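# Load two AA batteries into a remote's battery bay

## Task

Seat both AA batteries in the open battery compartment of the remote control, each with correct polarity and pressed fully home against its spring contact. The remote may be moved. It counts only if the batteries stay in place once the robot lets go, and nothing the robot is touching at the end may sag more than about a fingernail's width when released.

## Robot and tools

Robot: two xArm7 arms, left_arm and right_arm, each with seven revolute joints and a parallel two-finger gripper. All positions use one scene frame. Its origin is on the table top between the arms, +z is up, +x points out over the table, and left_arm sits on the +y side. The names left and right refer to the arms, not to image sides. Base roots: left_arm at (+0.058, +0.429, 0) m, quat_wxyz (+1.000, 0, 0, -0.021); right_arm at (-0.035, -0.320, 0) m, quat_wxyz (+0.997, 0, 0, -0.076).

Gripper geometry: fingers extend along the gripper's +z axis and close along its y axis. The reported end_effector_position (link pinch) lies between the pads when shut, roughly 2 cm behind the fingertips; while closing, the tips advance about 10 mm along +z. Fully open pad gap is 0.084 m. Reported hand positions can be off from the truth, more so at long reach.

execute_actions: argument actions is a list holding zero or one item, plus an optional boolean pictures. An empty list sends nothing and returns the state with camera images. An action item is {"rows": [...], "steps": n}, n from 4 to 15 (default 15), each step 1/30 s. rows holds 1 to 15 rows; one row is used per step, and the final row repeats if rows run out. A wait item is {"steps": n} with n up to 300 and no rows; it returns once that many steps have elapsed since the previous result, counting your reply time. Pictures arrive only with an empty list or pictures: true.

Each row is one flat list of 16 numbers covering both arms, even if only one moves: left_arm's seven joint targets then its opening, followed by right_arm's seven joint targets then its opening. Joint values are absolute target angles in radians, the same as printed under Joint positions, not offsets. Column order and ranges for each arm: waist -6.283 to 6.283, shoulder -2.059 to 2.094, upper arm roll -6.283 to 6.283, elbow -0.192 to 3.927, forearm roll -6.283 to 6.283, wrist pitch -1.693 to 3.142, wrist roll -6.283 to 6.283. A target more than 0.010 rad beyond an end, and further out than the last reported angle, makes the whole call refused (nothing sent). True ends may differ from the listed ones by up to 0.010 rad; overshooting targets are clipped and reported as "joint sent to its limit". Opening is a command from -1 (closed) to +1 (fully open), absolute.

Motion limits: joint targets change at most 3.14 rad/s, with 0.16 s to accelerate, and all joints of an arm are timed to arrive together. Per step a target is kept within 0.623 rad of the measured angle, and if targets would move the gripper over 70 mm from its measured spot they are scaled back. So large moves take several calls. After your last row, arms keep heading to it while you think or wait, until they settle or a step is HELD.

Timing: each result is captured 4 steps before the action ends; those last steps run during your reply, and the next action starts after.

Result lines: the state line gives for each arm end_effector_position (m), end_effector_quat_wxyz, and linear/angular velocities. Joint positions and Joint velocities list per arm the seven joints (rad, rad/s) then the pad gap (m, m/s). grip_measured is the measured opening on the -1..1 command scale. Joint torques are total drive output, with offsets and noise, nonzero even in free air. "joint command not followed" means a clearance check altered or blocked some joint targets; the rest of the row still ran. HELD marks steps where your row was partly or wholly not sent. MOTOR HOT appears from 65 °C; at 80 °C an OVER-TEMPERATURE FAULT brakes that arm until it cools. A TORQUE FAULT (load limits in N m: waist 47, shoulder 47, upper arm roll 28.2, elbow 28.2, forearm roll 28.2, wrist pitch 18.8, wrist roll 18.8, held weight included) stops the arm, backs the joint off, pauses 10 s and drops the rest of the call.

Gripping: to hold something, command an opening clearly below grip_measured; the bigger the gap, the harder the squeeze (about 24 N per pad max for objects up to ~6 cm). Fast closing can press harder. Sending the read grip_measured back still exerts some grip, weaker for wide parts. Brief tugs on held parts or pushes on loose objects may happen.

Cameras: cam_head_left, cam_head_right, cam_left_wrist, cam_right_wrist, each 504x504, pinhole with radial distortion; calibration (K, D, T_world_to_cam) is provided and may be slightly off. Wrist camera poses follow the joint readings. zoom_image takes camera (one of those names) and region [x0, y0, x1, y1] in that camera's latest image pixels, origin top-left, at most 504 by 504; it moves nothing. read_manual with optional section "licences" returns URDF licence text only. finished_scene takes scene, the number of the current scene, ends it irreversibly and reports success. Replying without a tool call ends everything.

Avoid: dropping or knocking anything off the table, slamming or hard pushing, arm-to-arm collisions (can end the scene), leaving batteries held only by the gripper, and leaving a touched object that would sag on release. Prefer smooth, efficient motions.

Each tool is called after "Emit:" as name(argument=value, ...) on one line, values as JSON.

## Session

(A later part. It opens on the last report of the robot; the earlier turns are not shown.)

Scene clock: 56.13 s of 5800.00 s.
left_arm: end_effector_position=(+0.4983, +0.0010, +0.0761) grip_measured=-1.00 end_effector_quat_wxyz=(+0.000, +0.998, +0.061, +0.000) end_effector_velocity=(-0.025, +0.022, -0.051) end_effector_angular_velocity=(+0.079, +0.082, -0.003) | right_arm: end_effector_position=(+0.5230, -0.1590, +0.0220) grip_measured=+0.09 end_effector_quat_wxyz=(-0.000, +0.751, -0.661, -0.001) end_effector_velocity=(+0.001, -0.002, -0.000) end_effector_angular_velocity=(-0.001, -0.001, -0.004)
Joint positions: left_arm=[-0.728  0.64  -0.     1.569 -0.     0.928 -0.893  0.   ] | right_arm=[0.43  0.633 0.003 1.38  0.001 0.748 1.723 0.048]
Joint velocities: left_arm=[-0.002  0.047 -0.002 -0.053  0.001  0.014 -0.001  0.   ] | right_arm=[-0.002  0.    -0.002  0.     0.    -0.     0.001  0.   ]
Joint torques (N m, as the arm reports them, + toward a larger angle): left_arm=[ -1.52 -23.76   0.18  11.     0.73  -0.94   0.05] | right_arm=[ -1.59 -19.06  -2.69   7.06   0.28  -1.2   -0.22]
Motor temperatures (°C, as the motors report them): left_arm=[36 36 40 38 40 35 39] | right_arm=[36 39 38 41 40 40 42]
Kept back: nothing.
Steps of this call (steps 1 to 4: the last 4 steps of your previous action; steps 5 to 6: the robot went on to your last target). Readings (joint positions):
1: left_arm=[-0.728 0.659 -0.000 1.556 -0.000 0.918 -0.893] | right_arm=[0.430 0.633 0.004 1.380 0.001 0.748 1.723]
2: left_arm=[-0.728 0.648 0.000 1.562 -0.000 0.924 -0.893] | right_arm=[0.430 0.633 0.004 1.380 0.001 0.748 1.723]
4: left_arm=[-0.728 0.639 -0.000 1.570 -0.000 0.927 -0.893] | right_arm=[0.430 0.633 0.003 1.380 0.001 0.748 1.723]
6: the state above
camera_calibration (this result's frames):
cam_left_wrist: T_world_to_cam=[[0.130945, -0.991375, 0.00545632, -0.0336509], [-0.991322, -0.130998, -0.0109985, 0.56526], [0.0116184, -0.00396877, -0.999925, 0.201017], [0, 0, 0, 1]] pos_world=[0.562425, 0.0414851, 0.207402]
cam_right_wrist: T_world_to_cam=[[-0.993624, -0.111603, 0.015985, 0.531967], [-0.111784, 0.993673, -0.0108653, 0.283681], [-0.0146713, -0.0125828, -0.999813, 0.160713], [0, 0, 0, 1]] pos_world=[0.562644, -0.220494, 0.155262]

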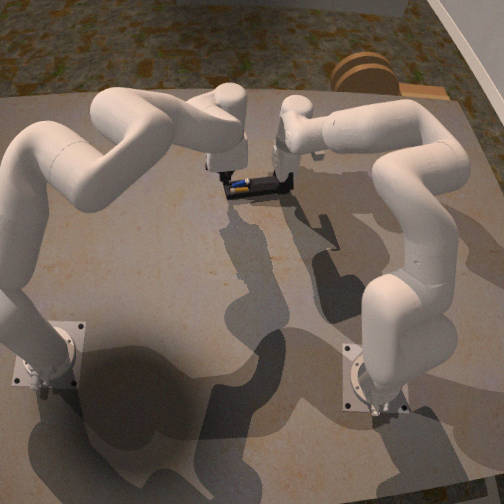

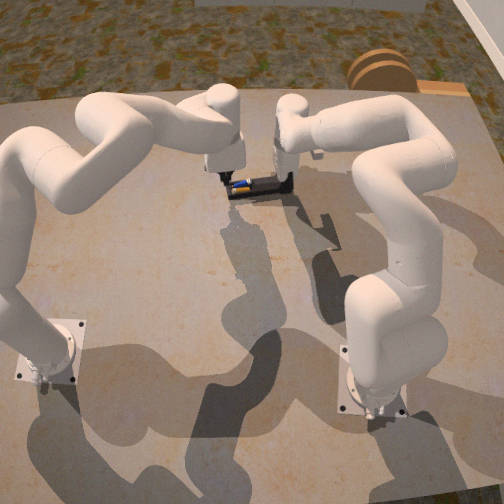

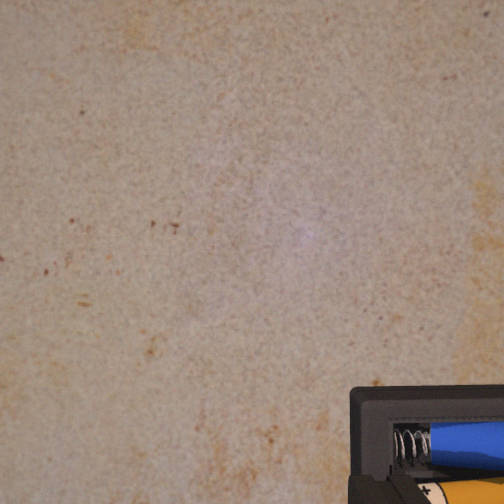

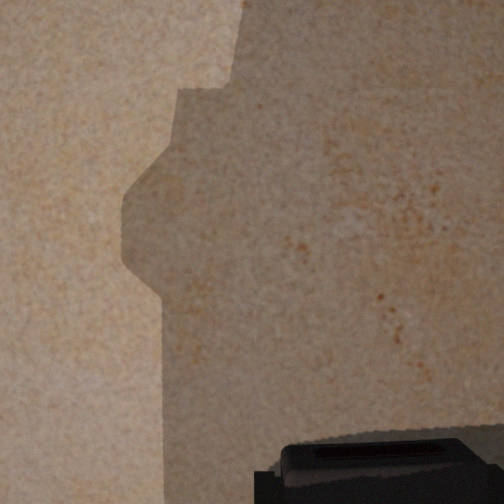

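Emit:
execute_actions(actions=[{"rows":[[-0.7814,0.693,0,1.639,0,0.946,-2.5174,-0.58,0.4278,0.6332,0,1.3804,0,0.7472,1.7228,-0.6]],"steps":15}])

Emit:
execute_actions(actions=[{"steps":10}], pictures=true)

Scene clock: 58.33 s of 5800.00 s.
left_arm: end_effector_position=(+0.4838, -0.0278, +0.0703) grip_measured=-0.60 end_effector_quat_wxyz=(-0.000, +0.918, +0.397, -0.001) end_effector_velocity=(-0.024, -0.047, -0.009) end_effector_angular_velocity=(+0.009, +0.002, +3.038) | right_arm: end_effector_position=(+0.5240, -0.1620, +0.0220) grip_measured=+0.09 end_effector_quat_wxyz=(+0.000, +0.749, -0.662, -0.000) end_effector_velocity=(-0.000, -0.001, -0.000) end_effector_angular_velocity=(-0.000, +0.002, -0.001)
Joint positions: left_arm=[-0.775  0.685 -0.003  1.627 -0.     0.943 -1.635  0.018] | right_arm=[ 0.428  0.633 -0.     1.38  -0.     0.747  1.723  0.048]
Joint velocities: left_arm=[-0.082  0.077  0.003  0.104 -0.001  0.028 -3.117 -0.   ] | right_arm=[-0.001  0.     0.    -0.     0.     0.001 -0.    -0.   ]
Joint torques (N m, as the arm reports them, + toward a larger angle): left_arm=[  3.15 -25.49   2.2   10.94   0.78  -0.98   0.18] | right_arm=[ -3.43 -19.98  -4.41   6.83  -0.13  -0.27  -0.33]
Motor temperatures (°C, as the motors report them): left_arm=[36 36 39 38 40 35 39] | right_arm=[36 39 38 41 40 40 42]
Steps of this call (steps 1 to 30: the robot went on to your last target; steps 31 to 55: nothing new was sent; steps 56 to 66: the first 11 steps of this action). Readings (joint positions):
56: left_arm=[-0.728 0.640 0.000 1.568 0.000 0.928 -0.894] | right_arm=[0.428 0.633 -0.000 1.380 -0.000 0.747 1.723]
57: left_arm=[-0.728 0.641 0.000 1.569 0.000 0.928 -0.903] | right_arm=[0.428 0.633 -0.000 1.380 -0.000 0.747 1.723]
59: left_arm=[-0.733 0.646 0.002 1.577 0.000 0.930 -0.974] | right_arm=[0.428 0.633 -0.000 1.380 -0.000 0.747 1.723]
63: left_arm=[-0.760 0.672 -0.000 1.611 -0.000 0.939 -1.324] | right_arm=[0.428 0.633 -0.000 1.380 -0.000 0.747 1.723]
66: the state above

Scene clock: 58.67 s of 5800.00 s.
left_arm: end_effector_position=(+0.4841, -0.0307, +0.0700) grip_measured=-0.60 end_effector_quat_wxyz=(+0.000, +0.671, +0.742, +0.000) end_effector_velocity=(-0.008, -0.006, -0.002) end_effector_angular_velocity=(+0.000, +0.006, +0.553) | right_arm: end_effector_position=(+0.5240, -0.1620, +0.0220) grip_measured=+0.09 end_effector_quat_wxyz=(+0.000, +0.749, -0.662, -0.000) end_effector_velocity=(-0.000, -0.001, -0.000) end_effector_angular_velocity=(+0.000, +0.000, -0.001)
Joint positions: left_arm=[-0.781  0.693  0.     1.639 -0.     0.946 -2.494  0.018] | right_arm=[ 0.428  0.633 -0.     1.38  -0.     0.747  1.723  0.048]
Joint velocities: left_arm=[-0.008  0.004 -0.008  0.001  0.     0.001 -0.567  0.   ] | right_arm=[-0.001 -0.    -0.    -0.001  0.    -0.    -0.    -0.   ]
Joint torques (N m, as the arm reports them, + toward a larger angle): left_arm=[ -1.19 -25.34   0.32  10.98   0.62  -0.93   1.29] | right_arm=[ -3.48 -20.16  -4.45   7.02  -0.16  -0.27  -0.39]
Motor temperatures (°C, as the motors report them): left_arm=[36 36 39 38 40 35 39] | right_arm=[36 39 38 41 40 40 42]
Kept back: nothing.
Steps of this call (steps 1 to 4: the last 4 steps of your previous action; steps 5 to 10: the robot went on to your last target). Readings (joint positions):
1: left_arm=[-0.777 0.687 -0.003 1.630 -0.000 0.944 -1.740] | right_arm=[0.428 0.633 -0.000 1.380 -0.000 0.747 1.723]
2: left_arm=[-0.778 0.689 -0.002 1.632 -0.000 0.944 -1.844] | right_arm=[0.428 0.633 -0.000 1.380 -0.000 0.747 1.723]
4: left_arm=[-0.779 0.691 0.000 1.636 0.000 0.945 -2.053] | right_arm=[0.428 0.633 -0.000 1.380 -0.000 0.747 1.723]
8: left_arm=[-0.780 0.692 0.001 1.638 0.000 0.946 -2.416] | right_arm=[0.428 0.633 -0.000 1.380 -0.000 0.747 1.723]
10: the state above
camera_calibration (this result's frames):
cam_left_wrist: T_world_to_cam=[[0.994043, 0.108885, 0.0048399, -0.447109], [0.108932, -0.99399, -0.0108036, -0.0122344], [0.00363447, 0.0112665, -0.99993, 0.199241], [0, 0, 0, 1]] pos_world=[0.445054, 0.034278, 0.201259]
cam_right_wrist: T_world_to_cam=[[-0.994094, -0.10747, 0.015101, 0.533601], [-0.10767, 0.994101, -0.0130884, 0.284748], [-0.0136053, -0.014637, -0.9998, 0.159819], [0, 0, 0, 1]] pos_world=[0.563283, -0.223383, 0.155457]

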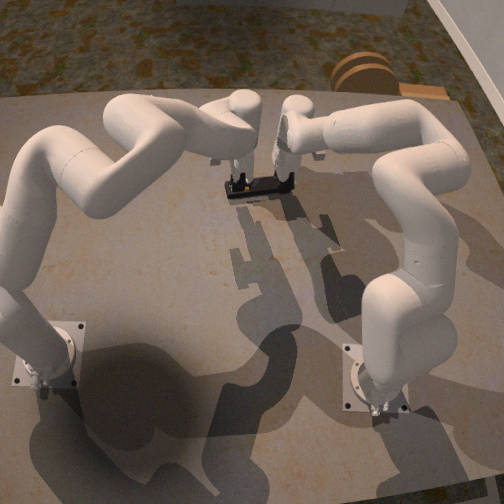

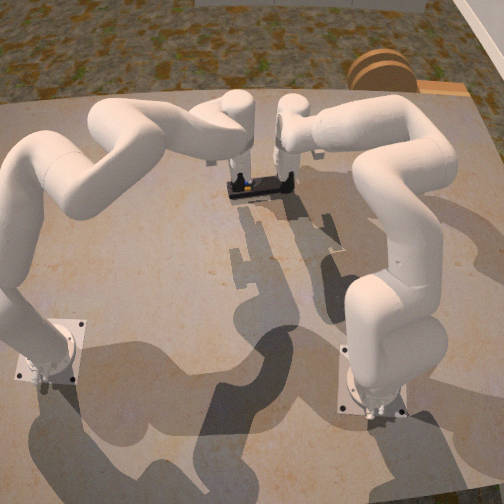

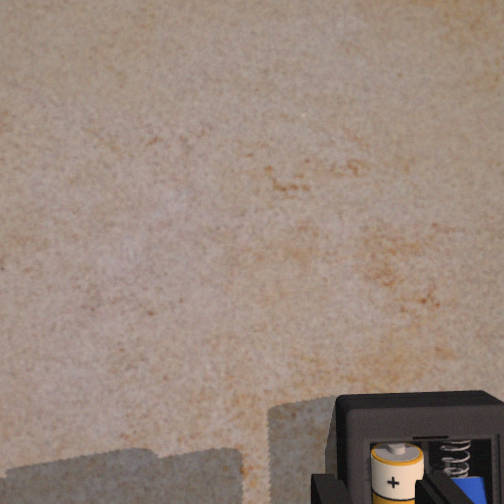

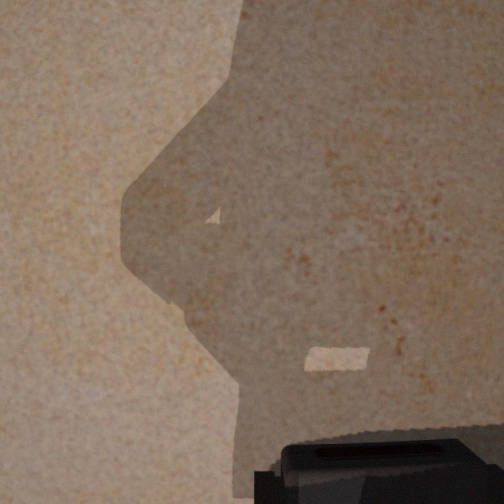

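Emit:
execute_actions(actions=[{"rows":[[-0.7895,0.71,0,1.652,0,0.942,-2.5255,-0.58,0.4278,0.6332,0,1.3804,0,0.7472,1.7228,-0.6],[-0.7895,0.71,0,1.652,0,0.942,-2.5255,-0.58,0.4278,0.6332,0,1.3804,0,0.7472,1.7228,-0.6],[-0.7895,0.71,0,1.652,0,0.942,-2.5255,-0.58,0.4278,0.6332,0,1.3804,0,0.7472,1.7228,-0.6],[-0.7895,0.72,0,1.652,0,0.932,-2.5255,-0.58,0.4278,0.6332,0,1.3804,0,0.7472,1.7228,-0.6],[-0.7895,0.7332,0,1.6522,0,0.919,-2.5255,-0.58,0.4278,0.6332,0,1.3804,0,0.7472,1.7228,-0.6],[-0.7895,0.7332,0,1.6522,0,0.919,-2.5255,-0.58,0.4278,0.6332,0,1.3804,0,0.7472,1.7228,-0.6],[-0.7895,0.737,0,1.6514,0,0.9144,-2.5255,-0.58,0.4278,0.6332,0,1.3804,0,0.7472,1.7228,-0.6],[-0.7895,0.741,0,1.6506,0,0.9097,-2.5255,-0.58,0.4278,0.6332,0,1.3804,0,0.7472,1.7228,-0.6],[-0.7895,0.745,0,1.6498,0,0.905,-2.5255,-0.58,0.4278,0.6332,0,1.3804,0,0.7472,1.7228,-0.6],[-0.7895,0.749,0,1.649,0,0.9004,-2.5255,-0.58,0.4278,0.6332,0,1.3804,0,0.7472,1.7228,-0.6],[-0.7895,0.7525,0,1.6483,0,0.8958,-2.5255,-0.58,0.4278,0.6332,0,1.3804,0,0.7472,1.7228,-0.6]],"steps":15}])

Emit:
execute_actions(actions=[{"steps":8}], pictures=true)

Emit:
zoom_image(camera="cam_left_wrist", region=[284,354,504,504])

Scene clock: 59.60 s of 5800.00 s.
left_arm: end_effector_position=(+0.4835, -0.0381, +0.0464) grip_measured=-0.60 end_effector_quat_wxyz=(+0.002, +0.662, +0.749, -0.000) end_effector_velocity=(+0.036, -0.016, -0.014) end_effector_angular_velocity=(-0.078, -0.089, +0.020) | right_arm: end_effector_position=(+0.5240, -0.1620, +0.0220) grip_measured=+0.09 end_effector_quat_wxyz=(+0.000, +0.749, -0.662, -0.000) end_effector_velocity=(-0.000, -0.001, -0.000) end_effector_angular_velocity=(-0.001, +0.001, +0.000)
Joint positions: left_arm=[-0.79   0.743  0.     1.652  0.     0.904 -2.526  0.018] | right_arm=[ 0.428  0.633 -0.     1.38  -0.     0.747  1.723  0.048]
Joint velocities: left_arm=[ 0.008  0.059  0.016  0.031  0.004 -0.145 -0.002  0.   ] | right_arm=[-0.     0.    -0.    -0.001 -0.001  0.     0.    -0.   ]
Joint torques (N m, as the arm reports them, + toward a larger angle): left_arm=[ -1.79 -19.35  -0.25   8.01   0.36  -0.76   0.19] | right_arm=[ -3.43 -20.14  -4.41   6.94  -0.06  -0.28  -0.36]
Motor temperatures (°C, as the motors report them): left_arm=[36 36 39 38 40 35 39] | right_arm=[36 39 38 41 40 40 42]
Steps of this call (steps 1 to 17: the robot went on to your last target; steps 18 to 28: the first 11 steps of this action). Readings (joint positions):
18: left_arm=[-0.782 0.693 0.000 1.639 -0.000 0.946 -2.518] | right_arm=[0.428 0.633 -0.000 1.380 -0.000 0.747 1.723]
19: left_arm=[-0.784 0.698 0.001 1.644 0.000 0.944 -2.521] | right_arm=[0.428 0.633 -0.000 1.380 -0.000 0.747 1.723]
21: left_arm=[-0.788 0.708 0.000 1.651 0.000 0.942 -2.524] | right_arm=[0.428 0.633 -0.000 1.380 -0.000 0.747 1.723]
25: left_arm=[-0.790 0.734 -0.001 1.651 -0.000 0.919 -2.525] | right_arm=[0.428 0.633 -0.000 1.380 -0.000 0.747 1.723]
28: the state above

Scene clock: 59.87 s of 5800.00 s.
left_arm: end_effector_position=(+0.4847, -0.0382, +0.0433) grip_measured=-0.60 end_effector_quat_wxyz=(+0.004, +0.662, +0.750, -0.000) end_effector_velocity=(-0.001, +0.001, -0.002) end_effector_angular_velocity=(+0.002, +0.005, +0.002) | right_arm: end_effector_position=(+0.5240, -0.1620, +0.0220) grip_measured=+0.09 end_effector_quat_wxyz=(+0.000, +0.749, -0.662, +0.000) end_effector_velocity=(+0.000, -0.000, +0.000) end_effector_angular_velocity=(-0.000, -0.000, -0.001)
Joint positions: left_arm=[-0.789  0.749  0.001  1.651  0.     0.895 -2.526  0.018] | right_arm=[ 0.428  0.633 -0.     1.38  -0.     0.747  1.723  0.048]
Joint velocities: left_arm=[ 0.001  0.001 -0.001 -0.003 -0.002  0.    -0.     0.   ] | right_arm=[-0.    -0.    -0.    -0.    -0.    -0.     0.001 -0.   ]
Joint torques (N m, as the arm reports them, + toward a larger angle): left_arm=[ -3.3  -17.22  -1.14   6.49   0.19  -0.14   0.15] | right_arm=[ -3.3  -20.41  -4.22   7.03  -0.13  -0.27  -0.34]
Motor temperatures (°C, as the motors report them): left_arm=[36 36 39 38 40 35 39] | right_arm=[36 39 38 41 40 40 42]
Kept back: nothing.
Steps of this call (steps 1 to 4: the last 4 steps of your previous action; steps 5 to 8: the robot went on to your last target). Readings (joint positions):
1: left_arm=[-0.789 0.746 0.001 1.652 0.000 0.900 -2.526] | right_arm=[0.428 0.633 -0.000 1.380 -0.000 0.747 1.723]
2: left_arm=[-0.789 0.748 0.001 1.652 0.000 0.897 -2.525] | right_arm=[0.428 0.633 -0.000 1.380 -0.000 0.747 1.723]
4: left_arm=[-0.789 0.749 0.001 1.652 0.000 0.895 -2.525] | right_arm=[0.428 0.633 -0.000 1.380 -0.000 0.747 1.723]
8: the state above
camera_calibration (this result's frames):
cam_left_wrist: T_world_to_cam=[[0.991132, 0.132553, 0.00937437, -0.444622], [0.132606, -0.991155, -0.00531166, -0.031631], [0.00858738, 0.00650765, -0.999942, 0.170092], [0, 0, 0, 1]] pos_world=[0.443413, 0.0264777, 0.174082]
cam_right_wrist: T_world_to_cam=[[-0.994094, -0.107464, 0.0151056, 0.533603], [-0.107664, 0.994101, -0.0131307, 0.284784], [-0.0136054, -0.0146794, -0.9998, 0.159818], [0, 0, 0, 1]] pos_world=[0.563287, -0.223415, 0.155465]

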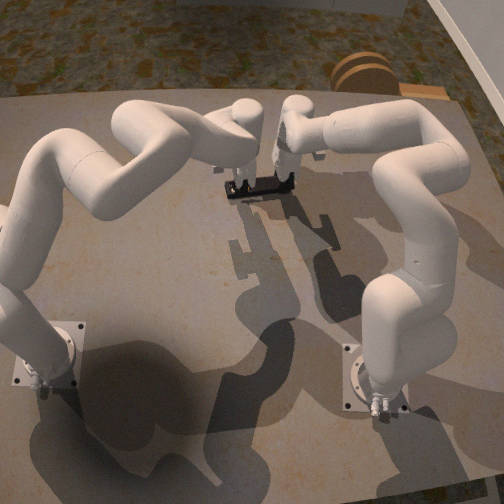

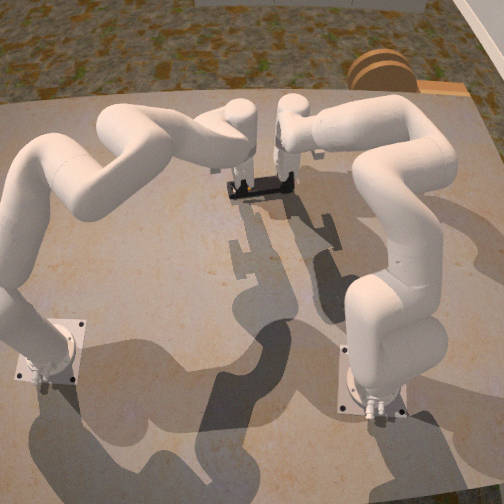

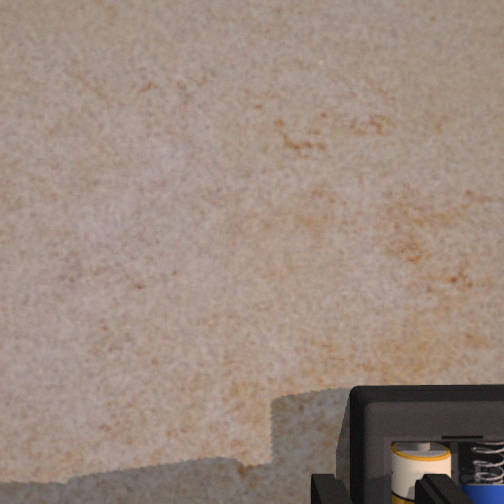

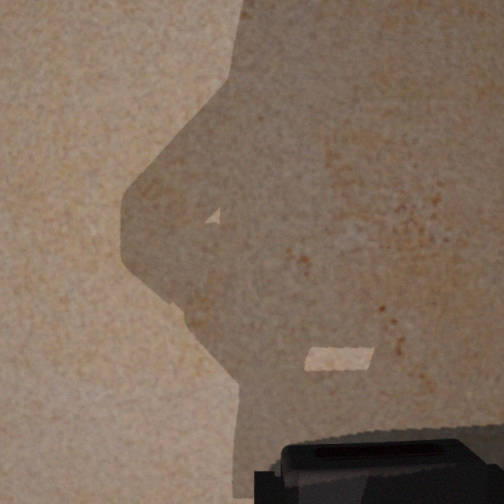

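Region (284, 354, 504, 504) of cam_left_wrist's 504x504 image, scaled by 2.291, with more detail than that image has; it fills the top 344 rows of this view, and the rest is white.

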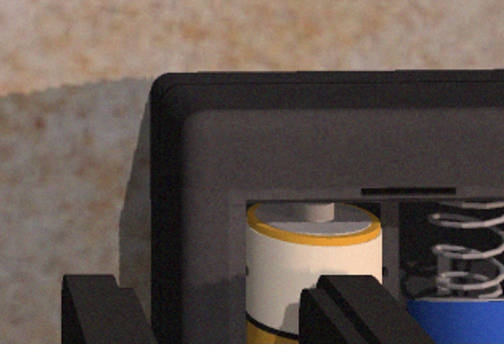

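Emit:
execute_actions(actions=[{"rows":[[-0.7904,0.7553,0,1.6532,0,0.8979,-2.5264,-0.58,0.4278,0.6332,0,1.3804,0,0.7472,1.7228,-0.6],[-0.7913,0.7581,0,1.6581,0,0.9,-2.5273,-0.58,0.4278,0.6332,0,1.3804,0,0.7472,1.7228,-0.6],[-0.7922,0.7609,0,1.663,0,0.9022,-2.5283,-0.58,0.4278,0.6332,0,1.3804,0,0.7472,1.7228,-0.6],[-0.7932,0.7637,0,1.668,0,0.9043,-2.5292,-0.58,0.4278,0.6332,0,1.3804,0,0.7472,1.7228,-0.6],[-0.7941,0.7664,0,1.6729,0,0.9065,-2.5301,-0.58,0.4278,0.6332,0,1.3804,0,0.7472,1.7228,-0.6]],"steps":12}])

Emit:
execute_actions(actions=[{"steps":6}], pictures=true)

Emit:
zoom_image(camera="cam_left_wrist", region=[284,354,504,504])

Scene clock: 61.70 s of 5800.00 s.
left_arm: end_effector_position=(+0.4841, -0.0414, +0.0427) grip_measured=-0.60 end_effector_quat_wxyz=(+0.001, +0.662, +0.750, +0.000) end_effector_velocity=(-0.004, -0.015, +0.000) end_effector_angular_velocity=(-0.017, -0.007, -0.018) | right_arm: end_effector_position=(+0.5240, -0.1620, +0.0221) grip_measured=+0.09 end_effector_quat_wxyz=(+0.000, +0.749, -0.662, -0.000) end_effector_velocity=(-0.001, -0.000, -0.001) end_effector_angular_velocity=(-0.001, +0.003, +0.000)
Joint positions: left_arm=[-0.793  0.761  0.001  1.671  0.     0.908 -2.53   0.018] | right_arm=[ 0.428  0.633 -0.     1.38  -0.     0.747  1.723  0.048]
Joint velocities: left_arm=[-0.011  0.017 -0.01   0.026  0.001 -0.008 -0.001  0.   ] | right_arm=[ 0.     0.     0.    -0.003  0.     0.     0.     0.   ]
Joint torques (N m, as the arm reports them, + toward a larger angle): left_arm=[ -7.76 -11.8   -4.68   4.07  -0.57  -0.25   0.44] | right_arm=[ -2.99 -20.29  -3.87   7.05  -0.07  -0.35  -0.24]
Motor temperatures (°C, as the motors report them): left_arm=[36 36 40 38 40 35 39] | right_arm=[36 39 38 41 40 40 42]
Steps of this call (steps 1 to 15: the robot went on to your last target; steps 16 to 47: nothing new was sent; steps 48 to 55: the first 8 steps of this action). Readings (joint positions):
48: left_arm=[-0.789 0.749 0.000 1.650 0.000 0.896 -2.526] | right_arm=[0.428 0.633 -0.000 1.380 -0.000 0.747 1.723]
49: left_arm=[-0.790 0.750 0.000 1.652 0.000 0.897 -2.526] | right_arm=[0.428 0.633 -0.000 1.380 -0.000 0.747 1.723]
51: left_arm=[-0.791 0.754 0.001 1.659 0.000 0.903 -2.528] | right_arm=[0.428 0.633 -0.000 1.380 -0.000 0.747 1.723]
55: the state above

Scene clock: 61.90 s of 5800.00 s.
left_arm: end_effector_position=(+0.4840, -0.0423, +0.0427) grip_measured=-0.60 end_effector_quat_wxyz=(+0.002, +0.662, +0.750, -0.000) end_effector_velocity=(-0.000, -0.002, +0.000) end_effector_angular_velocity=(-0.005, -0.002, -0.003) | right_arm: end_effector_position=(+0.5240, -0.1620, +0.0221) grip_measured=+0.09 end_effector_quat_wxyz=(+0.000, +0.749, -0.662, -0.000) end_effector_velocity=(+0.001, +0.000, +0.000) end_effector_angular_velocity=(+0.001, -0.001, -0.001)
Joint positions: left_arm=[-0.794  0.762  0.     1.672  0.     0.907 -2.53   0.018] | right_arm=[ 0.428  0.633 -0.     1.38  -0.     0.747  1.723  0.048]
Joint velocities: left_arm=[-0.001  0.002 -0.002  0.002 -0.001 -0.005  0.001  0.   ] | right_arm=[-0.     0.    -0.     0.001  0.001 -0.    -0.    -0.   ]
Joint torques (N m, as the arm reports them, + toward a larger angle): left_arm=[ -8.68 -11.59  -5.02   4.33  -0.63  -0.39   0.39] | right_arm=[ -3.   -20.36  -4.     7.07  -0.11  -0.43  -0.34]
Motor temperatures (°C, as the motors report them): left_arm=[36 36 40 38 40 35 39] | right_arm=[36 39 38 41 40 40 42]
Kept back: nothing.
Steps of this call (steps 1 to 4: the last 4 steps of your previous action; steps 5 to 6: the robot went on to your last target). Readings (joint positions):
1: left_arm=[-0.794 0.761 0.001 1.672 0.000 0.908 -2.530] | right_arm=[0.428 0.633 -0.000 1.380 -0.000 0.747 1.723]
2: left_arm=[-0.794 0.762 0.001 1.672 0.000 0.908 -2.530] | right_arm=[0.428 0.633 -0.000 1.380 -0.000 0.747 1.723]
4: left_arm=[-0.794 0.762 0.001 1.672 0.000 0.907 -2.530] | right_arm=[0.428 0.633 -0.000 1.380 -0.000 0.747 1.723]
6: the state above
camera_calibration (this result's frames):
cam_left_wrist: T_world_to_cam=[[0.991194, 0.132235, 0.00700964, -0.443373], [0.13229, -0.991178, -0.0081047, -0.0353337], [0.00587607, 0.00896063, -0.999943, 0.1709], [0, 0, 0, 1]] pos_world=[0.443139, 0.022076, 0.173712]
cam_right_wrist: T_world_to_cam=[[-0.994094, -0.107467, 0.0150802, 0.533609], [-0.107667, 0.994101, -0.0130871, 0.284748], [-0.0135848, -0.0146335, -0.999801, 0.159822], [0, 0, 0, 1]] pos_world=[0.563287, -0.223384, 0.15547]

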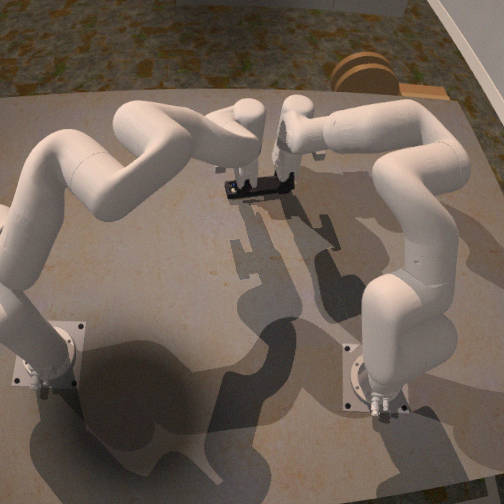

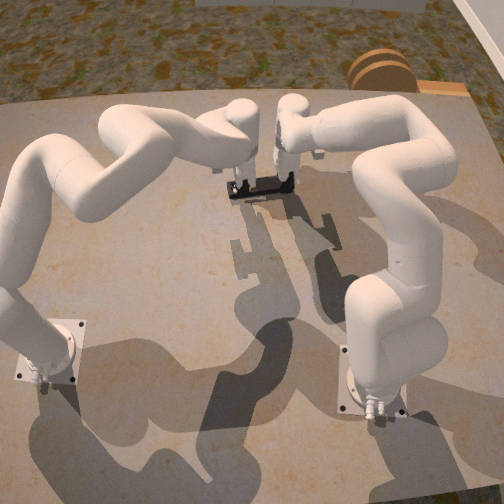

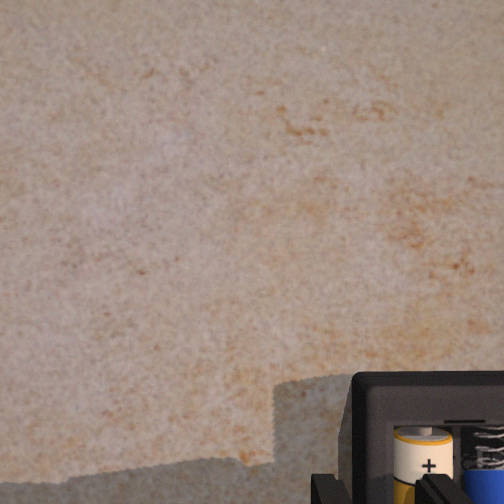

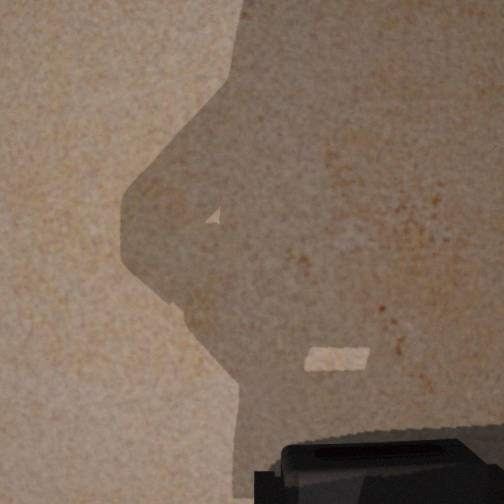

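Region (284, 354, 504, 504) of cam_left_wrist's 504x504 image, scaled by 2.291, with more detail than that image has; it fills the top 344 rows of this view, and the rest is white.

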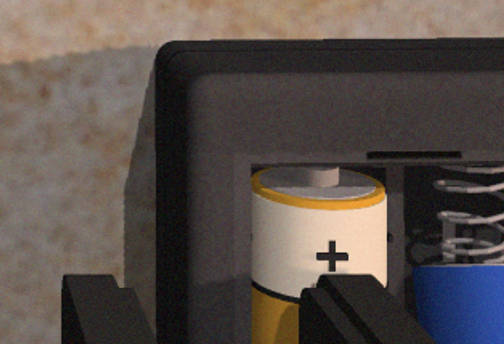

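Emit:
execute_actions(actions=[{"rows":[[-0.7941,0.755,0,1.675,0,0.92,-2.5301,-0.58,0.4278,0.6332,0,1.3804,0,0.7472,1.7228,0.2],[-0.7941,0.74,0,1.678,0,0.938,-2.5301,-0.58,0.4278,0.6332,0,1.3804,0,0.7472,1.7228,1],[-0.7941,0.7094,0,1.685,0,0.9756,-2.5301,-0.58,0.4278,0.6332,0,1.3804,0,0.7472,1.7228,1],[-0.7941,0.7094,0,1.685,0,0.9756,-2.5301,-0.58,0.4278,0.6332,0,1.3804,0,0.7472,1.7228,1],[-0.7941,0.7094,0,1.685,0,0.9756,-2.5301,-0.58,0.4278,0.6332,0,1.3804,0,0.7472,1.7228,1],[-0.7941,0.7094,0,1.685,0,0.9756,-2.5301,-0.58,0.4278,0.6332,0,1.3804,0,0.7472,1.7228,1],[-0.7941,0.7094,0,1.685,0,0.9756,-2.5301,-0.58,0.4278,0.6332,0,1.3804,0,0.7472,1.7228,1],[-0.7941,0.7094,0,1.685,0,0.9756,-2.5301,-0.58,0.4278,0.5293,0,1.3985,0,0.8692,1.7228,1]],"steps":15}], pictures=true)

Emit:
zoom_image(camera="cam_left_wrist", region=[284,354,504,504])

Scene clock: 64.50 s of 5800.00 s.
left_arm: end_effector_position=(+0.4812, -0.0416, +0.0740) grip_measured=-0.60 end_effector_quat_wxyz=(-0.002, +0.663, +0.749, -0.000) end_effector_velocity=(+0.002, +0.033, -0.038) end_effector_angular_velocity=(+0.072, +0.042, +0.029) | right_arm: end_effector_position=(+0.5179, -0.1639, +0.0454) grip_measured=+1.00 end_effector_quat_wxyz=(+0.009, +0.749, -0.662, -0.006) end_effector_velocity=(+0.025, +0.015, +0.524) end_effector_angular_velocity=(+0.032, -0.099, +0.010)
Joint positions: left_arm=[-0.795  0.711 -0.001  1.683 -0.     0.976 -2.53   0.018] | right_arm=[ 0.428  0.584 -0.     1.381 -0.     0.819  1.723  0.084]
Joint velocities: left_arm=[ 0.015  0.036  0.022 -0.035  0.004  0.011 -0.     0.   ] | right_arm=[ 0.006 -0.925  0.007  0.168  0.     0.99   0.     0.   ]
Joint torques (N m, as the arm reports them, + toward a larger angle): left_arm=[ -2.77 -25.33  -0.89  11.13   0.62  -0.86   0.08] | right_arm=[ -0.44 -35.7   -1.35  17.89   0.43  -4.16  -0.38]
Motor temperatures (°C, as the motors report them): left_arm=[36 36 40 38 40 35 39] | right_arm=[36 39 38 41 40 40 42]
Steps of this call (steps 1 to 15: the robot went on to your last target; steps 16 to 67: nothing new was sent; steps 68 to 78: the first 11 steps of this action). Readings (joint positions):
68: left_arm=[-0.794 0.762 -0.000 1.673 -0.000 0.907 -2.530] | right_arm=[0.428 0.633 -0.000 1.380 -0.000 0.747 1.723]
69: left_arm=[-0.794 0.760 -0.001 1.673 -0.000 0.912 -2.530] | right_arm=[0.428 0.634 -0.000 1.380 -0.000 0.748 1.723]
71: left_arm=[-0.796 0.746 -0.004 1.668 -0.001 0.944 -2.530] | right_arm=[0.427 0.637 -0.002 1.376 -0.000 0.749 1.723]
75: left_arm=[-0.797 0.711 -0.004 1.683 -0.001 0.974 -2.530] | right_arm=[0.427 0.636 -0.002 1.378 -0.000 0.749 1.723]
78: the state above
camera_calibration (this result's frames):
cam_left_wrist: T_world_to_cam=[[0.991474, 0.130287, 0.00190907, -0.440721], [0.130301, -0.991387, -0.0131601, -0.0326697], [0.000178034, 0.0132967, -0.999912, 0.205115], [0, 0, 0, 1]] pos_world=[0.441184, 0.0223045, 0.205508]
cam_right_wrist: T_world_to_cam=[[-0.993556, -0.107102, 0.0370823, 0.525762], [-0.107786, 0.994029, -0.0169569, 0.286524], [-0.0350448, -0.0208446, -0.999168, 0.193159], [0, 0, 0, 1]] pos_world=[0.560027, -0.224477, 0.17836]

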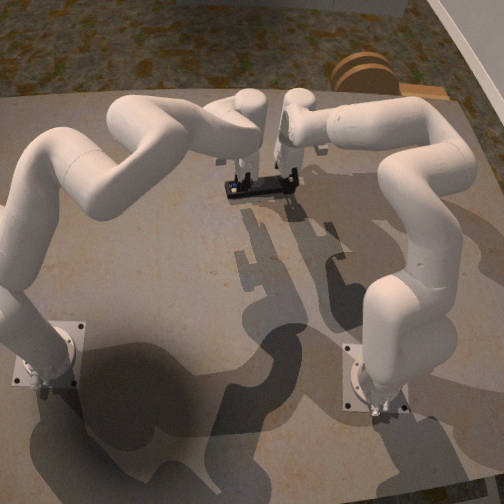

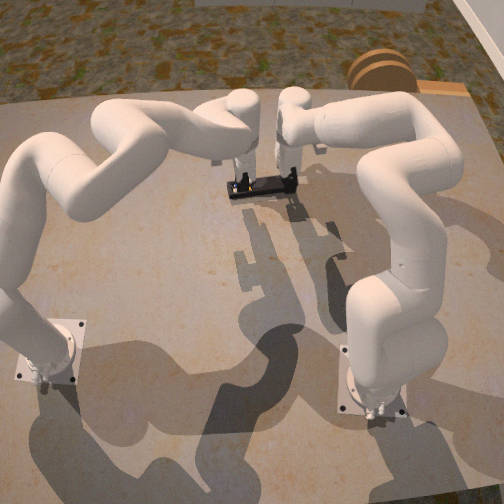

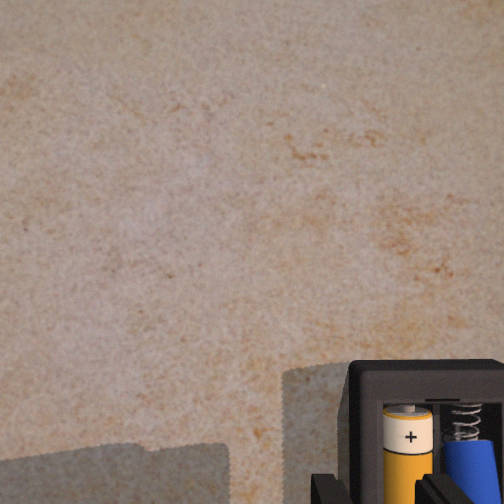

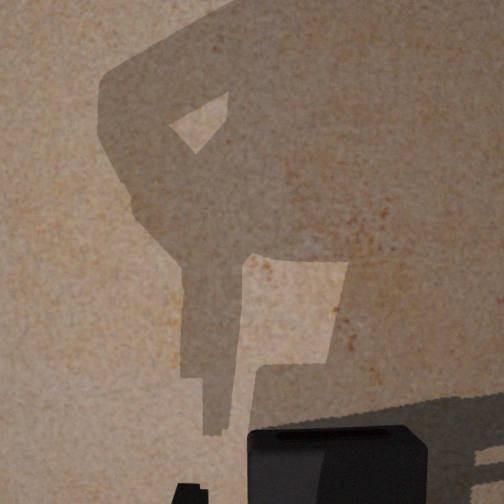

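Region (284, 354, 504, 504) of cam_left_wrist's 504x504 image, scaled by 2.291, with more detail than that image has; it fills the top 344 rows of this view, and the rest is white.

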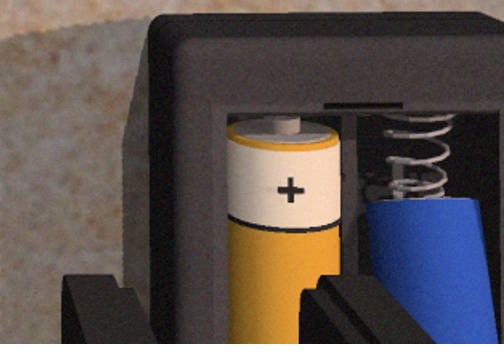

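Emit:
execute_actions(actions=[{"rows":[[-0.663,0.5217,0,1.3699,0,0.8482,-2.0,-0.58,0.4278,0.5293,0,1.3985,0,0.8692,1.2,-1],[-0.663,0.5217,0,1.3699,0,0.8482,-1.5,-0.2,0.4278,0.5293,0,1.3985,0,0.8692,0.7,-1],[-0.663,0.5217,0,1.3699,0,0.8482,-0.828,0.4,0.4278,0.5293,0,1.3985,0,0.8692,0.2626,-1],[-0.663,0.5217,0,1.3699,0,0.8482,-0.828,1,0.4278,0.5293,0,1.3985,0,0.8692,0.2626,-1]],"steps":15}])

Emit:
execute_actions(actions=[{"rows":[[-0.663,0.5217,0,1.3699,0,0.8482,-0.828,1,0.48,0.555,0,1.44,0,0.885,0.2626,-1],[-0.663,0.5217,0,1.3699,0,0.8482,-0.828,1,0.48,0.555,0,1.44,0,0.885,0.2626,-1],[-0.663,0.5217,0,1.3699,0,0.8482,-0.828,1,0.48,0.555,0,1.44,0,0.885,0.2626,-1],[-0.663,0.5217,0,1.3699,0,0.8482,-0.828,1,0.5376,0.5818,0,1.4842,0,0.9024,0.2626,-1],[-0.663,0.5217,0,1.3699,0,0.8482,-0.828,1,0.5376,0.5818,0,1.4842,0,0.9024,0.2626,-1],[-0.663,0.5217,0,1.3699,0,0.8482,-0.828,1,0.5376,0.5818,0,1.4842,0,0.9024,0.2626,-1],[-0.663,0.57,0,1.3614,0,0.7914,-0.828,1,0.5376,0.5818,0,1.4842,0,0.9024,0.2626,-1]],"steps":15}])

Emit:
execute_actions(actions=[{"steps":8}], pictures=true)

Scene clock: 65.40 s of 5800.00 s.
left_arm: end_effector_position=(+0.5007, +0.0453, +0.0761) grip_measured=+0.98 end_effector_quat_wxyz=(-0.000, +0.859, +0.511, +0.002) end_effector_velocity=(-0.009, +0.128, -0.006) end_effector_angular_velocity=(-0.002, +0.019, -2.958) | right_arm: end_effector_position=(+0.5236, -0.1621, +0.0800) grip_measured=-0.53 end_effector_quat_wxyz=(+0.000, +0.938, -0.345, -0.000) end_effector_velocity=(+0.000, -0.001, +0.001) end_effector_angular_velocity=(+0.000, -0.001, +3.116)
Joint positions: left_arm=[-0.679  0.55   0.007  1.42   0.     0.869 -1.788  0.083] | right_arm=[ 0.428  0.529  0.     1.399 -0.     0.869  0.981  0.021]
Joint velocities: left_arm=[ 0.181 -0.269 -0.027 -0.46   0.001 -0.19   3.116  0.102] | right_arm=[-0.001 -0.001  0.    -0.    -0.    -0.    -3.116 -0.188]
Joint torques (N m, as the arm reports them, + toward a larger angle): left_arm=[-13.01 -21.12  -5.05  11.92   0.67  -0.83   0.17] | right_arm=[  0.38 -25.44  -0.6   11.28   0.36  -1.72  -0.14]
Motor temperatures (°C, as the motors report them): left_arm=[36 36 40 38 40 35 39] | right_arm=[36 39 38 41 40 40 42]
Steps of this call (steps 1 to 4: the last 4 steps of your previous action; steps 5 to 16: the robot went on to your last target; steps 17 to 27: the first 11 steps of this action). Readings (joint positions):
17: left_arm=[-0.794 0.709 -0.000 1.685 -0.000 0.975 -2.529] | right_arm=[0.428 0.530 -0.000 1.398 -0.000 0.869 1.722]
18: left_arm=[-0.793 0.707 -0.001 1.680 -0.000 0.973 -2.520] | right_arm=[0.428 0.530 -0.000 1.398 0.000 0.869 1.713]
20: left_arm=[-0.779 0.684 -0.004 1.641 -0.000 0.956 -2.449] | right_arm=[0.428 0.530 -0.000 1.398 0.000 0.869 1.642]
24: left_arm=[-0.712 0.593 0.002 1.490 0.000 0.898 -2.100] | right_arm=[0.428 0.529 -0.000 1.398 -0.000 0.869 1.292]
27: the state above

Scene clock: 65.90 s of 5800.00 s.
left_arm: end_effector_position=(+0.4972, +0.0561, +0.0499) grip_measured=+1.00 end_effector_quat_wxyz=(-0.001, +0.998, +0.063, -0.000) end_effector_velocity=(-0.094, +0.067, -0.220) end_effector_angular_velocity=(+0.226, +0.279, -0.028) | right_arm: end_effector_position=(+0.5154, -0.0910, +0.0783) grip_measured=-1.00 end_effector_quat_wxyz=(-0.001, +0.998, +0.065, -0.002) end_effector_velocity=(+0.072, -0.142, +0.018) end_effector_angular_velocity=(-0.063, -0.070, -0.237)
Joint positions: left_arm=[-0.662  0.567  0.001  1.362  0.     0.797 -0.83   0.084] | right_arm=[ 0.542  0.583  0.005  1.482 -0.     0.903  0.264  0.   ]
Joint velocities: left_arm=[-0.003  0.276 -0.013 -0.185 -0.002 -0.102  0.015 -0.   ] | right_arm=[-0.108 -0.017 -0.158  0.02   0.002 -0.004 -0.004  0.   ]
Joint torques (N m, as the arm reports them, + toward a larger angle): left_arm=[ -3.92 -31.72  -0.73  13.99   0.72  -1.23   0.1 ] | right_arm=[  1.35 -27.74   0.79  12.04   0.53  -2.08  -0.4 ]
Motor temperatures (°C, as the motors report them): left_arm=[36 36 40 38 40 35 39] | right_arm=[36 39 38 41 40 40 42]
Steps of this call (steps 1 to 4: the last 4 steps of your previous action; steps 5 to 15: the first 11 steps of this action). Readings (joint positions):
5: left_arm=[-0.669 0.528 -0.002 1.381 -0.000 0.853 -1.266] | right_arm=[0.428 0.529 0.000 1.399 -0.000 0.869 0.469]
6: left_arm=[-0.668 0.527 -0.002 1.378 -0.000 0.851 -1.161] | right_arm=[0.429 0.530 -0.000 1.400 -0.000 0.870 0.391]
8: left_arm=[-0.666 0.524 -0.002 1.374 -0.000 0.850 -0.979] | right_arm=[0.453 0.544 -0.008 1.423 -0.000 0.879 0.296]
12: left_arm=[-0.663 0.527 -0.000 1.370 0.000 0.838 -0.837] | right_arm=[0.541 0.581 0.011 1.482 0.000 0.900 0.265]
15: the state above

Scene clock: 66.17 s of 5800.00 s.
left_arm: end_effector_position=(+0.4976, +0.0540, +0.0499) grip_measured=+1.00 end_effector_quat_wxyz=(+0.001, +0.998, +0.061, +0.001) end_effector_velocity=(-0.000, +0.010, -0.007) end_effector_angular_velocity=(+0.015, +0.012, +0.012) | right_arm: end_effector_position=(+0.5185, -0.0952, +0.0802) grip_measured=-1.00 end_effector_quat_wxyz=(-0.000, +0.998, +0.061, +0.000) end_effector_velocity=(-0.009, +0.013, -0.005) end_effector_angular_velocity=(+0.003, +0.014, +0.024)
Joint positions: left_arm=[-0.663  0.568 -0.     1.363 -0.     0.791 -0.828  0.084] | right_arm=[0.537 0.581 0.    1.484 0.    0.902 0.263 0.   ]
Joint velocities: left_arm=[ 0.006  0.004  0.007 -0.012  0.     0.003 -0.    -0.   ] | right_arm=[ 0.012  0.005  0.014 -0.005  0.001  0.002 -0.002  0.   ]
Joint torques (N m, as the arm reports them, + toward a larger angle): left_arm=[ -2.02 -21.97  -0.2   10.07   0.88  -0.75   0.15] | right_arm=[ -1.29 -26.73  -1.72  11.57   0.43  -1.82  -0.29]
Motor temperatures (°C, as the motors report them): left_arm=[36 36 40 38 40 35 39] | right_arm=[36 39 38 41 40 40 42]
Kept back: nothing.
Steps of this call (steps 1 to 4: the last 4 steps of your previous action; steps 5 to 8: the robot went on to your last target). Readings (joint positions):
1: left_arm=[-0.663 0.574 0.001 1.357 -0.000 0.795 -0.829] | right_arm=[0.538 0.583 0.000 1.483 0.000 0.903 0.263]
2: left_arm=[-0.663 0.576 -0.000 1.356 -0.000 0.794 -0.829] | right_arm=[0.536 0.582 -0.003 1.484 0.000 0.902 0.263]
4: left_arm=[-0.664 0.573 -0.001 1.359 -0.000 0.792 -0.829] | right_arm=[0.535 0.581 -0.004 1.485 0.000 0.902 0.263]
8: the state above
camera_calibration (this result's frames):
cam_left_wrist: T_world_to_cam=[[0.131109, -0.991338, 0.0076752, 0.0190102], [-0.991267, -0.131202, -0.0132358, 0.571258], [0.0141282, -0.00587284, -0.999883, 0.173839], [0, 0, 0, 1]] pos_world=[0.561321, 0.0948166, 0.181234]
cam_right_wrist: T_world_to_cam=[[0.106772, -0.994176, 0.014623, -0.120818], [-0.994172, -0.106969, -0.0133848, 0.57338], [0.014871, -0.0131087, -0.999803, 0.20429], [0, 0, 0, 1]] pos_world=[0.5799, -0.056103, 0.213691]

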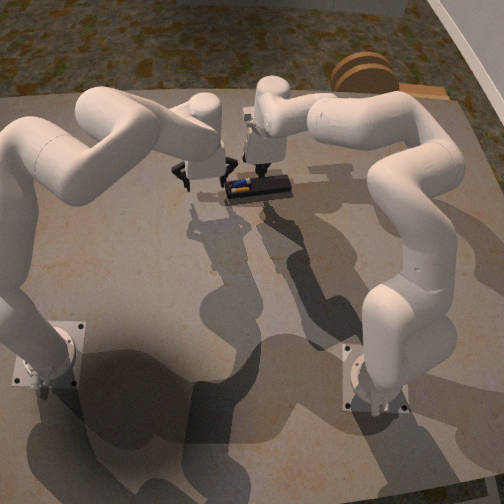

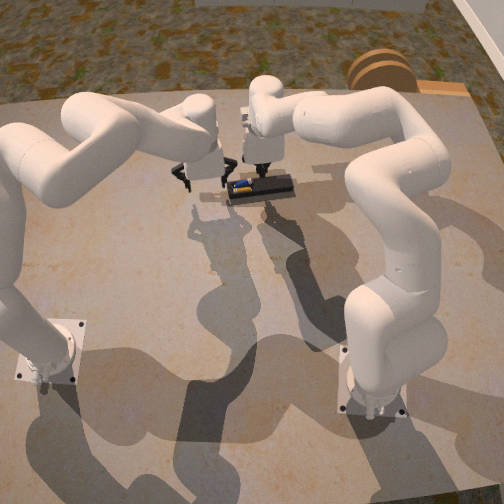

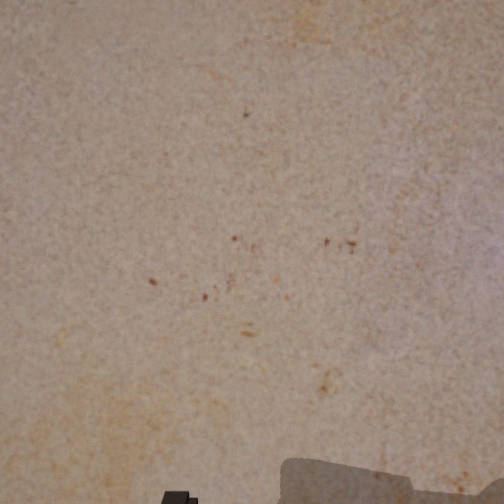

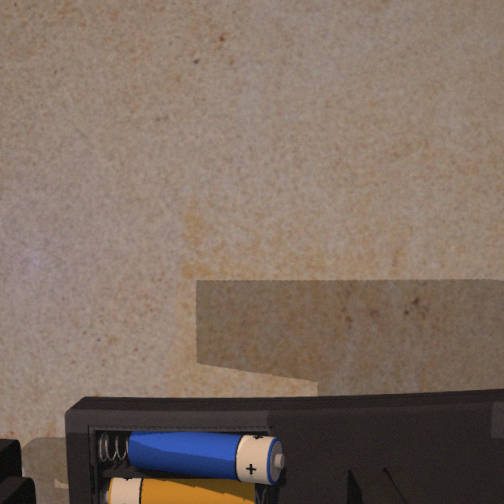

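Emit:
execute_actions(actions=[{"rows":[[-0.663,0.595,0,1.357,0,0.762,-0.828,1,0.5543,0.5907,0,1.4989,0,0.9082,0.2793,-1],[-0.663,0.6195,0,1.3528,0,0.7333,-0.828,1,0.5543,0.5907,0,1.4989,0,0.9082,0.2793,-1],[-0.663,0.6195,0,1.3528,0,0.7333,-0.828,1,0.5543,0.5907,0,1.4989,0,0.9082,0.2793,-1],[-0.663,0.6195,0,1.3528,0,0.7333,-0.828,1,0.5543,0.5907,0,1.4989,0,0.9082,0.2793,-1],[-0.663,0.6195,0,1.3528,0,0.7333,-0.828,1,0.5543,0.61,0,1.4925,0,0.8825,0.2793,-1],[-0.6645,0.622,0,1.358,0,0.736,-0.8295,1,0.5543,0.6272,0,1.4866,0,0.8594,0.2793,-1],[-0.6665,0.6256,0,1.3635,0,0.7379,-0.8315,1,0.5543,0.6272,0,1.4866,0,0.8594,0.2793,-1]],"steps":15}])

Emit:
execute_actions(actions=[{"steps":6}], pictures=true)

Emit:
zoom_image(camera="cam_head_right", region=[180,140,320,220])

Scene clock: 67.63 s of 5800.00 s.
left_arm: end_effector_position=(+0.4971, +0.0517, +0.0221) grip_measured=+1.00 end_effector_quat_wxyz=(+0.001, +0.998, +0.061, +0.001) end_effector_velocity=(+0.013, -0.023, +0.032) end_effector_angular_velocity=(-0.049, -0.052, -0.012) | right_arm: end_effector_position=(+0.5144, -0.0873, +0.0525) grip_measured=-1.00 end_effector_quat_wxyz=(+0.002, +0.998, +0.061, -0.005) end_effector_velocity=(+0.011, -0.006, +0.001) end_effector_angular_velocity=(+0.005, -0.026, -0.016)
Joint positions: left_arm=[-0.667  0.625 -0.     1.365  0.     0.738 -0.831  0.084] | right_arm=[ 0.554  0.631 -0.001  1.482 -0.     0.861  0.279  0.   ]
Joint velocities: left_arm=[-0.009 -0.034 -0.007  0.035  0.    -0.003 -0.002  0.001] | right_arm=[-0.008  0.006 -0.009  0.008 -0.    -0.024  0.001  0.   ]
Joint torques (N m, as the arm reports them, + toward a larger angle): left_arm=[ -0.5  -21.54   0.42   9.19   0.52  -0.91   0.19] | right_arm=[  1.98 -32.03   0.19  14.     0.43  -2.84  -0.38]
Motor temperatures (°C, as the motors report them): left_arm=[36 36 40 38 40 35 39] | right_arm=[36 39 38 41 40 40 42]
Steps of this call (steps 1 to 15: the robot went on to your last target; steps 16 to 33: nothing new was sent; steps 34 to 44: the first 11 steps of this action). Readings (joint positions):
34: left_arm=[-0.663 0.570 -0.000 1.361 -0.000 0.791 -0.828] | right_arm=[0.538 0.582 -0.000 1.485 0.000 0.903 0.263]
35: left_arm=[-0.663 0.575 -0.000 1.362 0.000 0.781 -0.828] | right_arm=[0.542 0.585 -0.002 1.489 -0.000 0.905 0.269]
37: left_arm=[-0.663 0.603 -0.000 1.360 0.000 0.747 -0.828] | right_arm=[0.552 0.590 -0.001 1.498 -0.000 0.907 0.277]
41: left_arm=[-0.665 0.628 0.001 1.354 -0.000 0.738 -0.830] | right_arm=[0.556 0.616 0.002 1.493 0.000 0.870 0.279]
44: the state above

Scene clock: 67.83 s of 5800.00 s.
left_arm: end_effector_position=(+0.4968, +0.0527, +0.0212) grip_measured=+1.00 end_effector_quat_wxyz=(+0.000, +0.998, +0.062, +0.000) end_effector_velocity=(-0.002, +0.004, -0.006) end_effector_angular_velocity=(+0.009, +0.009, +0.000) | right_arm: end_effector_position=(+0.5181, -0.0848, +0.0584) grip_measured=-1.00 end_effector_quat_wxyz=(-0.001, +0.998, +0.061, +0.001) end_effector_velocity=(-0.007, +0.000, -0.007) end_effector_angular_velocity=(-0.006, +0.018, +0.003)
Joint positions: left_arm=[-0.666  0.625  0.     1.363 -0.     0.738 -0.831  0.084] | right_arm=[0.554 0.626 0.    1.488 0.    0.859 0.279 0.   ]
Joint velocities: left_arm=[ 0.002  0.007  0.001 -0.005  0.001  0.001  0.001 -0.   ] | right_arm=[ 0.002  0.006  0.002 -0.01   0.     0.003  0.002  0.   ]
Joint torques (N m, as the arm reports them, + toward a larger angle): left_arm=[ -2.07 -23.33  -0.06  10.39   0.72  -0.99   0.09] | right_arm=[  0.05 -26.22  -0.81  10.98   0.46  -1.72  -0.32]
Motor temperatures (°C, as the motors report them): left_arm=[36 36 40 38 40 35 39] | right_arm=[36 39 38 41 40 40 42]
Kept back: nothing.
Steps of this call (steps 1 to 4: the last 4 steps of your previous action; steps 5 to 6: the robot went on to your last target). Readings (joint positions):
1: left_arm=[-0.667 0.624 -0.001 1.365 0.000 0.737 -0.831] | right_arm=[0.554 0.631 -0.001 1.483 -0.000 0.861 0.279]
2: left_arm=[-0.667 0.624 -0.000 1.365 0.000 0.738 -0.831] | right_arm=[0.554 0.629 -0.001 1.485 -0.000 0.860 0.279]
4: left_arm=[-0.667 0.625 -0.000 1.364 0.000 0.738 -0.831] | right_arm=[0.554 0.626 -0.000 1.488 0.000 0.859 0.279]
6: the state above
camera_calibration (this result's frames):
cam_left_wrist: T_world_to_cam=[[0.131652, -0.991284, 0.00480451, 0.0178432], [-0.991229, -0.131698, -0.011017, 0.569901], [0.0115538, -0.00331195, -0.999928, 0.146265], [0, 0, 0, 1]] pos_world=[0.560864, 0.0932271, 0.152448]
cam_right_wrist: T_world_to_cam=[[0.106708, -0.99419, 0.0141597, -0.110001], [-0.99414, -0.106929, -0.0158956, 0.573926], [0.0173173, -0.0123805, -0.999773, 0.181355], [0, 0, 0, 1]] pos_world=[0.57916, -0.0457474, 0.191995]

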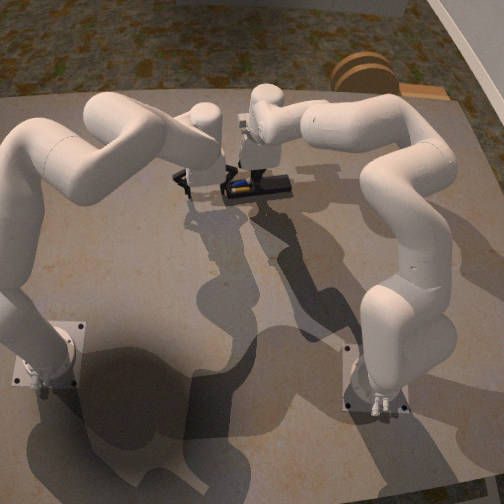

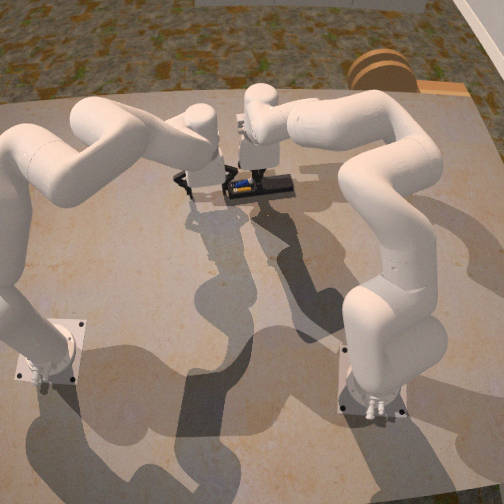

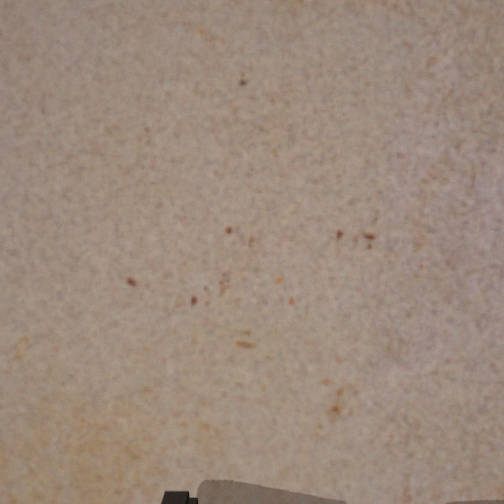

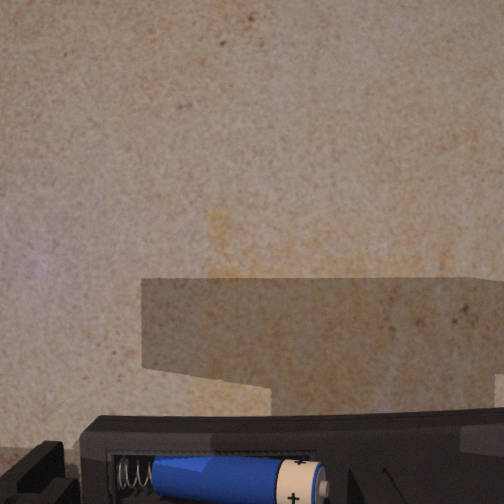

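Region (180, 140, 320, 220) of cam_head_right's 504x504 image, scaled by 3.600, with more detail than that image has; it fills the top 288 rows of this view, and the rest is white.

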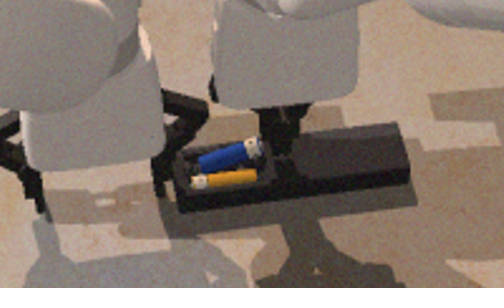

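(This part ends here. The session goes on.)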